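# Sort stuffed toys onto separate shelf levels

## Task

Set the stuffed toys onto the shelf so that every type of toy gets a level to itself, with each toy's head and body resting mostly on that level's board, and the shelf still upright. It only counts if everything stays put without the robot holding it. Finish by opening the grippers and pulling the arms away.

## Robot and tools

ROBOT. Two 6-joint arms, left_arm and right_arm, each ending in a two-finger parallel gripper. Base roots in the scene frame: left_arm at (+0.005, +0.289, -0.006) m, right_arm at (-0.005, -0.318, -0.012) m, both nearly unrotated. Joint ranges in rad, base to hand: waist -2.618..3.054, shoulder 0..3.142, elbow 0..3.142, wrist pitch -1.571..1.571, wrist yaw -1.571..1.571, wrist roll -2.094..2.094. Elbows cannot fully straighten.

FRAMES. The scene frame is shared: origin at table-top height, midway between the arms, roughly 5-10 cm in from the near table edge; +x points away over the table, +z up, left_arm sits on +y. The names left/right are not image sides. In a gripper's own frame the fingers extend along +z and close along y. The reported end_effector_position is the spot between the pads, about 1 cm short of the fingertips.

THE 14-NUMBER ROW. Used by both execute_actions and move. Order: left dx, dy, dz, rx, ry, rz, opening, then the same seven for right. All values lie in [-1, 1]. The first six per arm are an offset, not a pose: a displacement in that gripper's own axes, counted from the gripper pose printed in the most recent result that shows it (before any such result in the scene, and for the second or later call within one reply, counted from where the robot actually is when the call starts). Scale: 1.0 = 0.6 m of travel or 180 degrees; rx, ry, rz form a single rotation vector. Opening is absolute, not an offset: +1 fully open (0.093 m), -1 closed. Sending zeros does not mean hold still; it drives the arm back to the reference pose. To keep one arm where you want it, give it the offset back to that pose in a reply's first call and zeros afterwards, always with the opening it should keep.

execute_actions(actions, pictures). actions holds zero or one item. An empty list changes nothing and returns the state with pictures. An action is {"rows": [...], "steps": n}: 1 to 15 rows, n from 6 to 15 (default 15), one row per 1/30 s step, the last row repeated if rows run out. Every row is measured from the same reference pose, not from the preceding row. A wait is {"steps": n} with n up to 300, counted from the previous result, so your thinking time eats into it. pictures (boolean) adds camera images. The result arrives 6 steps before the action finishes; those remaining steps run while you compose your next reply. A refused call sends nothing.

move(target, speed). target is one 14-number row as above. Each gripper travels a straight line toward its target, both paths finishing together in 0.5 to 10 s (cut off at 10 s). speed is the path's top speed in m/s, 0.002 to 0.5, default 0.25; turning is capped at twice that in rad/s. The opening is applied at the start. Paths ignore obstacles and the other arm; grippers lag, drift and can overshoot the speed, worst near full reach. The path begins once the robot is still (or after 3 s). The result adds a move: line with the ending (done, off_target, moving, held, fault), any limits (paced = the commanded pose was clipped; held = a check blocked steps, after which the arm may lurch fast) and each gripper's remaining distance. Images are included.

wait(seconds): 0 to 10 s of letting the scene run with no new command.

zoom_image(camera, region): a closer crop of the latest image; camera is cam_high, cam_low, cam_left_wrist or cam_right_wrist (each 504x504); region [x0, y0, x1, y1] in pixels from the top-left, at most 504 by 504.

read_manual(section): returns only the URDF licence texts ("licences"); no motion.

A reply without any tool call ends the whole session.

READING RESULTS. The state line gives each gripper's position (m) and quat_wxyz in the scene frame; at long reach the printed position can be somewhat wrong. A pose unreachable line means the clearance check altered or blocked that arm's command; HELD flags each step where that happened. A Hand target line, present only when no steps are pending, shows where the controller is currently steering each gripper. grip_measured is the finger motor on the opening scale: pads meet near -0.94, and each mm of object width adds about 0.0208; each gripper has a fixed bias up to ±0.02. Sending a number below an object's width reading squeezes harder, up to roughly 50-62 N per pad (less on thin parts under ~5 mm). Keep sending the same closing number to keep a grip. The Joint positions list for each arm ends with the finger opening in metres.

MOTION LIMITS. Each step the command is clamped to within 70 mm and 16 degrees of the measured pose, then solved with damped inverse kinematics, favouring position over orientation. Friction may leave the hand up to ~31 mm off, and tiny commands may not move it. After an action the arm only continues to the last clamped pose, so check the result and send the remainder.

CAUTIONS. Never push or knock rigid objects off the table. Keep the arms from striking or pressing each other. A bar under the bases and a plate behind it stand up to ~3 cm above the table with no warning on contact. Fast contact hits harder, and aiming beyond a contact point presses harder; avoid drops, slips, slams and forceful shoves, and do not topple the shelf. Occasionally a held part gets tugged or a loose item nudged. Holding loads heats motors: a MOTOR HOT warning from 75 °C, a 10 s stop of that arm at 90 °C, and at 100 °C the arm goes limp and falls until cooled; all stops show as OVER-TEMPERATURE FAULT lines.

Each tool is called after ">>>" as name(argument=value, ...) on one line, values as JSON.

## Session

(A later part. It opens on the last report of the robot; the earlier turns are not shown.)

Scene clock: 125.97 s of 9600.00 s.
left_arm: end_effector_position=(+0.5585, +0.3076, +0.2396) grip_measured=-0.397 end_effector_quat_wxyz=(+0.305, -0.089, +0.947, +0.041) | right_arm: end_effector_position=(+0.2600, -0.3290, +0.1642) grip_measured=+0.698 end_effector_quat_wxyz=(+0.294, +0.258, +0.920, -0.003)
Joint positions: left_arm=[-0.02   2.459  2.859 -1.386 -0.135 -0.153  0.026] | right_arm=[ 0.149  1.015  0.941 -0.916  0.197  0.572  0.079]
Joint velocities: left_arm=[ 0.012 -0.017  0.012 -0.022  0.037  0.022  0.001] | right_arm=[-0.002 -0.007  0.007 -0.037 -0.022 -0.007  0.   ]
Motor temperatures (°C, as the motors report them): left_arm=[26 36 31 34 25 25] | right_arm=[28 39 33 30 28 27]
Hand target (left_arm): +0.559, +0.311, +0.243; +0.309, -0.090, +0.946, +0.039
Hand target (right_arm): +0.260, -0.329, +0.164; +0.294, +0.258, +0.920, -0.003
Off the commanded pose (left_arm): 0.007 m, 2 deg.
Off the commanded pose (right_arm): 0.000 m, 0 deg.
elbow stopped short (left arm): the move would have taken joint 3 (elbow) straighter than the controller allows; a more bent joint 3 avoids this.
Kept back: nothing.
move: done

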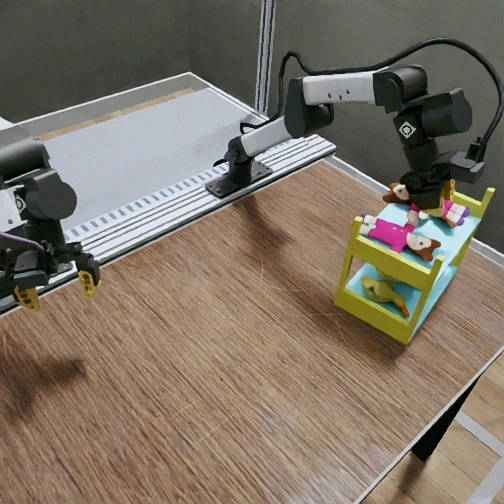

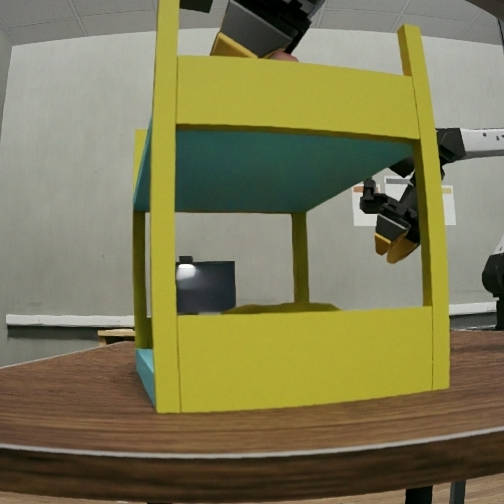

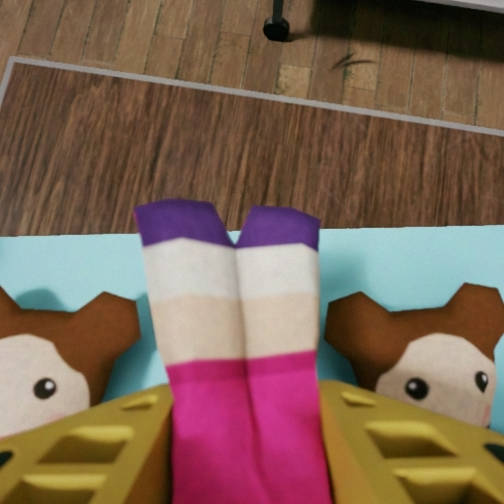

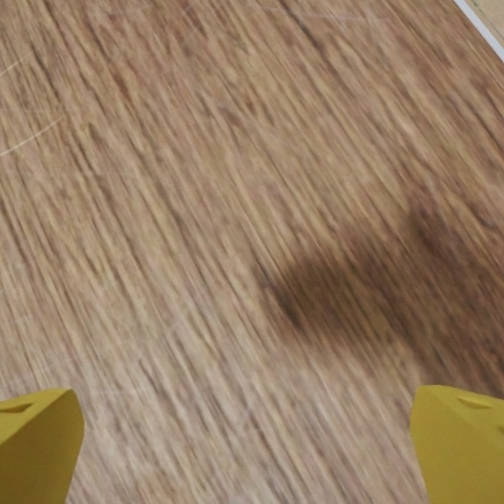

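Lower 0.052.

>>> move(target=[0.051,0.008,0.07,0,0,0,-0.4,0,0,0,0,0,0,0.7], speed=0.08)

>>> move(target=[0,0,0,0,0,0,0.15,0,0,0,0,0,0,0.7])

>>> move(target=[-0.03,0,-0.15,0,0,0,0.15,0,0,0,0,0,0,0.7], speed=0.12)

>>> move(target=[0.2,0,-0.15,0,0,0,0.15,0,0,0,0,0,0,0.7])

Scene clock: 127.57 s of 9600.00 s.
left_arm: end_effector_position=(+0.5556, +0.3077, +0.1833) grip_measured=-0.397 end_effector_quat_wxyz=(+0.293, -0.087, +0.951, +0.043) | right_arm: end_effector_position=(+0.2600, -0.3290, +0.1642) grip_measured=+0.698 end_effector_quat_wxyz=(+0.294, +0.258, +0.920, -0.003)
Joint positions: left_arm=[-0.02   2.232  2.217 -0.998 -0.135 -0.148  0.026] | right_arm=[ 0.149  1.015  0.941 -0.916  0.197  0.572  0.079]
Joint velocities: left_arm=[ 0.007  0.002 -0.017  0.022  0.037 -0.066  0.   ] | right_arm=[-0.017  0.012 -0.012 -0.022  0.066 -0.007 -0.001]
Motor temperatures (°C, as the motors report them): left_arm=[26 37 31 34 25 25] | right_arm=[28 39 33 30 28 27]
Hand target (left_arm): +0.558, +0.313, +0.188; +0.305, -0.089, +0.947, +0.041
Hand target (right_arm): +0.260, -0.329, +0.164; +0.294, +0.258, +0.920, -0.003
Off the commanded pose (left_arm): 0.007 m, 2 deg.
Off the commanded pose (right_arm): 0.000 m, 0 deg.
Kept back: nothing.
move: done

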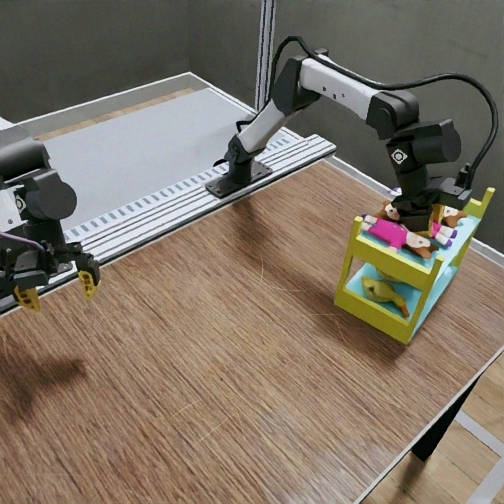

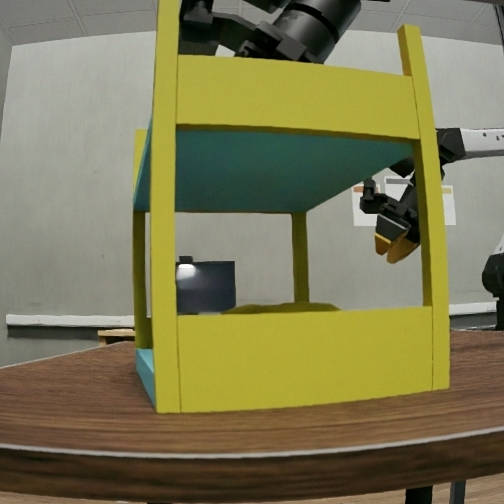

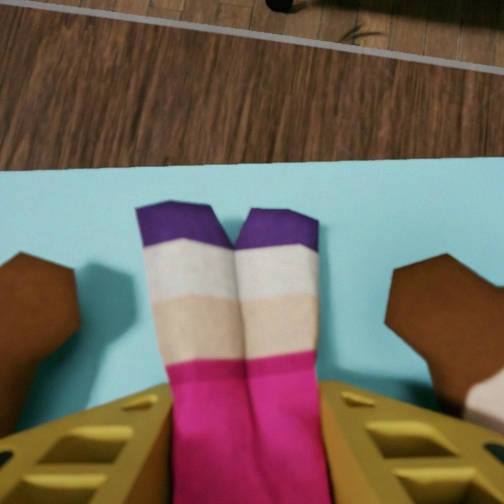

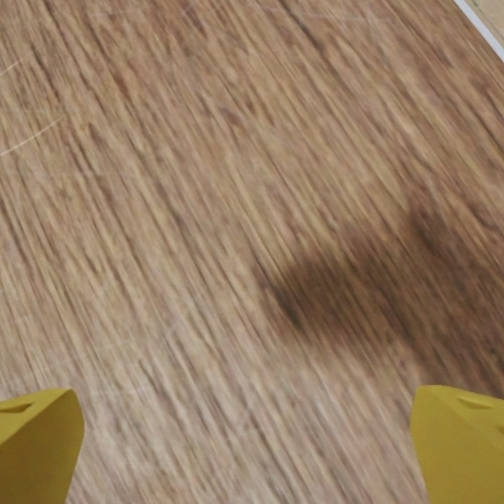

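Scene clock: 128.07 s of 9600.00 s.
left_arm: end_effector_position=(+0.5556, +0.3077, +0.1833) grip_measured=+0.148 end_effector_quat_wxyz=(+0.293, -0.087, +0.951, +0.043) | right_arm: end_effector_position=(+0.2600, -0.3290, +0.1642) grip_measured=+0.698 end_effector_quat_wxyz=(+0.294, +0.258, +0.920, -0.003)
Joint positions: left_arm=[-0.02   2.232  2.217 -0.998 -0.135 -0.148  0.052] | right_arm=[ 0.149  1.015  0.941 -0.916  0.197  0.572  0.079]
Joint velocities: left_arm=[ 0.012  0.017 -0.007 -0.007  0.037  0.022 -0.   ] | right_arm=[-0.002  0.012 -0.012  0.081 -0.051 -0.037  0.   ]
Motor temperatures (°C, as the motors report them): left_arm=[26 37 31 34 25 25] | right_arm=[28 38 33 30 28 27]
Hand target (left_arm): +0.556, +0.308, +0.183; +0.293, -0.087, +0.951, +0.043
Hand target (right_arm): +0.260, -0.329, +0.164; +0.294, +0.258, +0.920, -0.003
Off the commanded pose (left_arm): 0.000 m, 0 deg.
Off the commanded pose (right_arm): 0.000 m, 0 deg.
Kept back: nothing.
move: done

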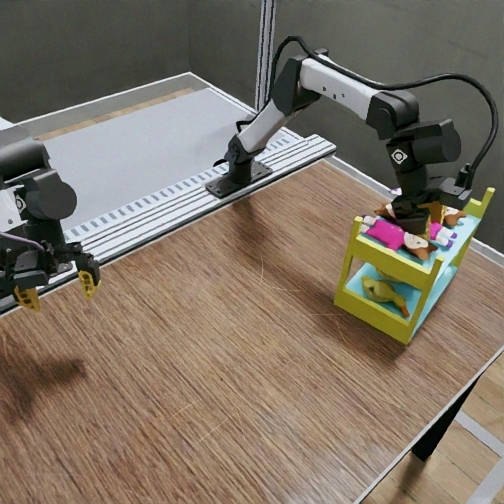

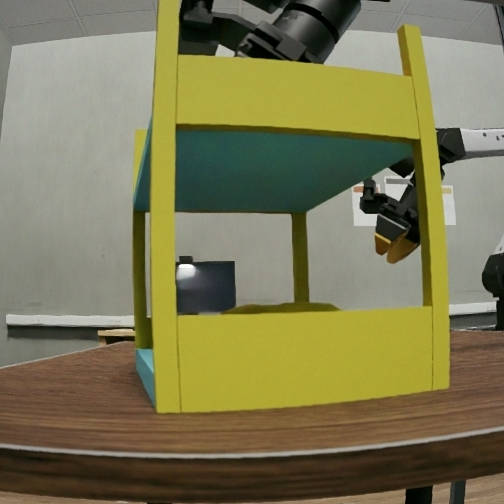

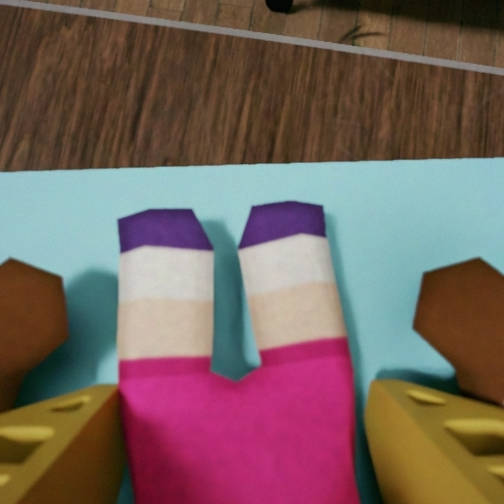

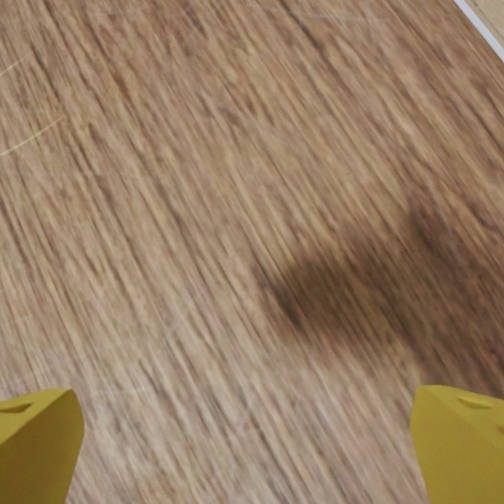

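Scene clock: 129.60 s of 9600.00 s.
left_arm: end_effector_position=(+0.5190, +0.3036, +0.2651) grip_measured=+0.148 end_effector_quat_wxyz=(+0.291, -0.088, +0.952, +0.041) | right_arm: end_effector_position=(+0.2600, -0.3290, +0.1642) grip_measured=+0.698 end_effector_quat_wxyz=(+0.294, +0.258, +0.920, -0.003)
Joint positions: left_arm=[-0.029  2.255  2.618 -1.381 -0.136 -0.158  0.052] | right_arm=[ 0.149  1.015  0.941 -0.916  0.197  0.572  0.079]
Joint velocities: left_arm=[ 0.002  0.002  0.012  0.022  0.022 -0.081 -0.001] | right_arm=[ 0.012 -0.012 -0.007 -0.139  0.022  0.022 -0.   ]
Motor temperatures (°C, as the motors report them): left_arm=[26 38 31 34 25 25] | right_arm=[28 38 33 30 28 27]
Hand target (left_arm): +0.519, +0.300, +0.267; +0.293, -0.086, +0.951, +0.043
Hand target (right_arm): +0.260, -0.329, +0.164; +0.294, +0.258, +0.920, -0.003
Off the commanded pose (left_arm): 0.006 m, 0 deg.
Off the commanded pose (right_arm): 0.000 m, 0 deg.
Kept back: nothing.
move: done

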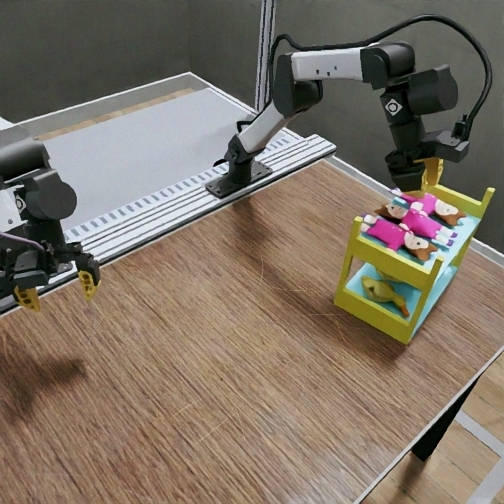

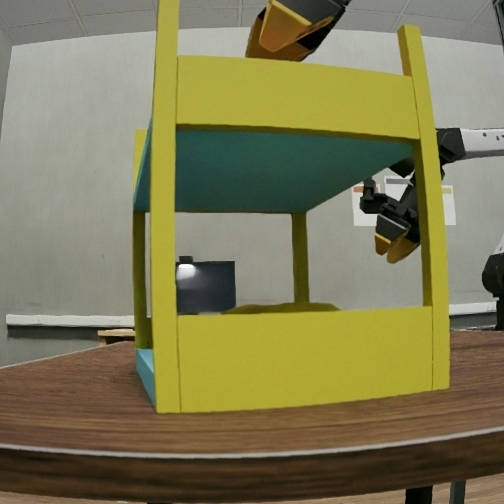

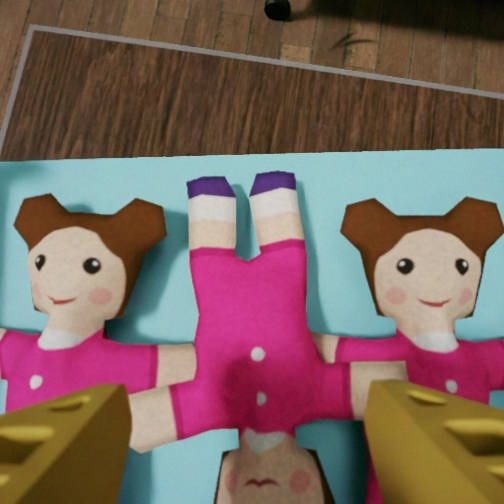

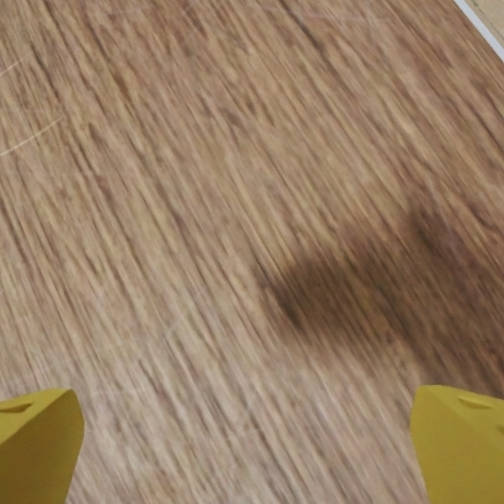

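Scene clock: 130.70 s of 9600.00 s.
left_arm: end_effector_position=(+0.3686, +0.2785, +0.2720) grip_measured=+0.148 end_effector_quat_wxyz=(+0.283, -0.088, +0.954, +0.041) | right_arm: end_effector_position=(+0.2600, -0.3290, +0.1642) grip_measured=+0.698 end_effector_quat_wxyz=(+0.294, +0.258, +0.920, -0.003)
Joint positions: left_arm=[-0.122  1.562  1.72  -1.205 -0.181 -0.242  0.052] | right_arm=[ 0.149  1.015  0.941 -0.916  0.197  0.572  0.079]
Joint velocities: left_arm=[-0.017 -0.012 -0.017 -0.037 -0.037  0.037  0.   ] | right_arm=[ 0.002 -0.012  0.002 -0.022  0.022  0.037  0.   ]
Motor temperatures (°C, as the motors report them): left_arm=[26 38 31 34 25 25] | right_arm=[28 38 33 30 28 27]
Hand target (left_arm): +0.372, +0.276, +0.272; +0.292, -0.088, +0.952, +0.042
Hand target (right_arm): +0.260, -0.329, +0.164; +0.294, +0.258, +0.920, -0.003
Off the commanded pose (left_arm): 0.005 m, 1 deg.
Off the commanded pose (right_arm): 0.000 m, 0 deg.
Kept back: nothing.
move: done

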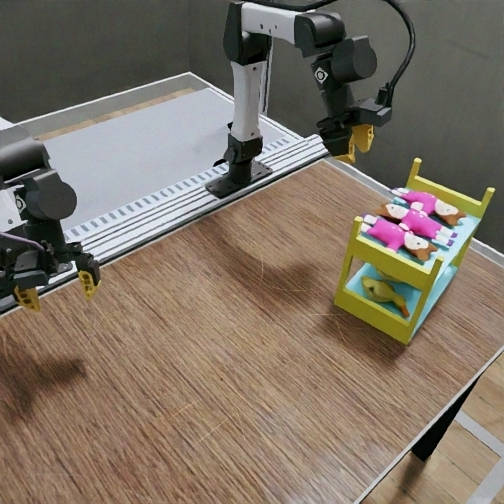

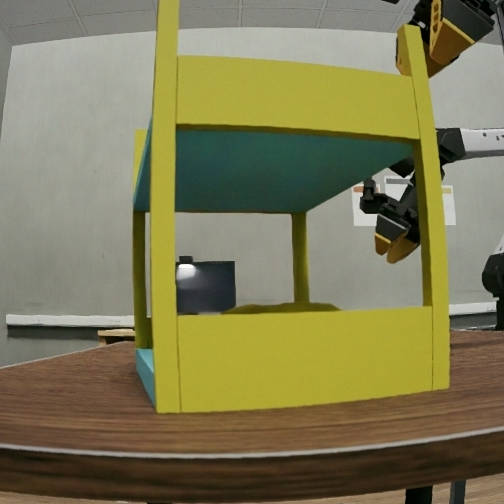

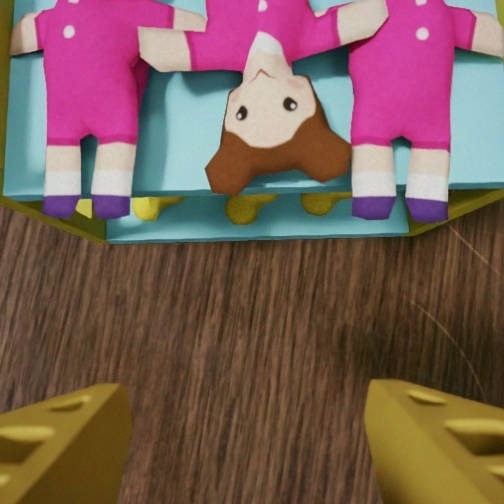

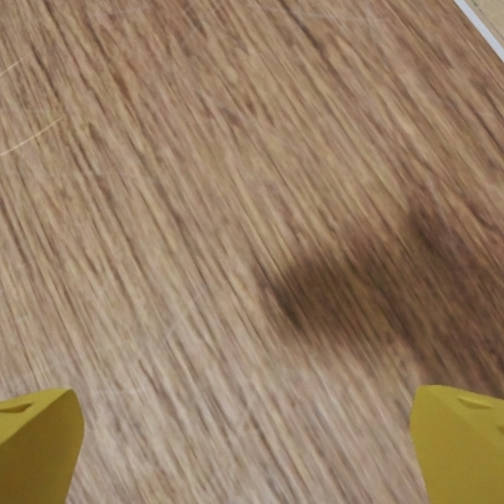

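>>> finished_scene(scene=1)

The scene is finished: the task was done.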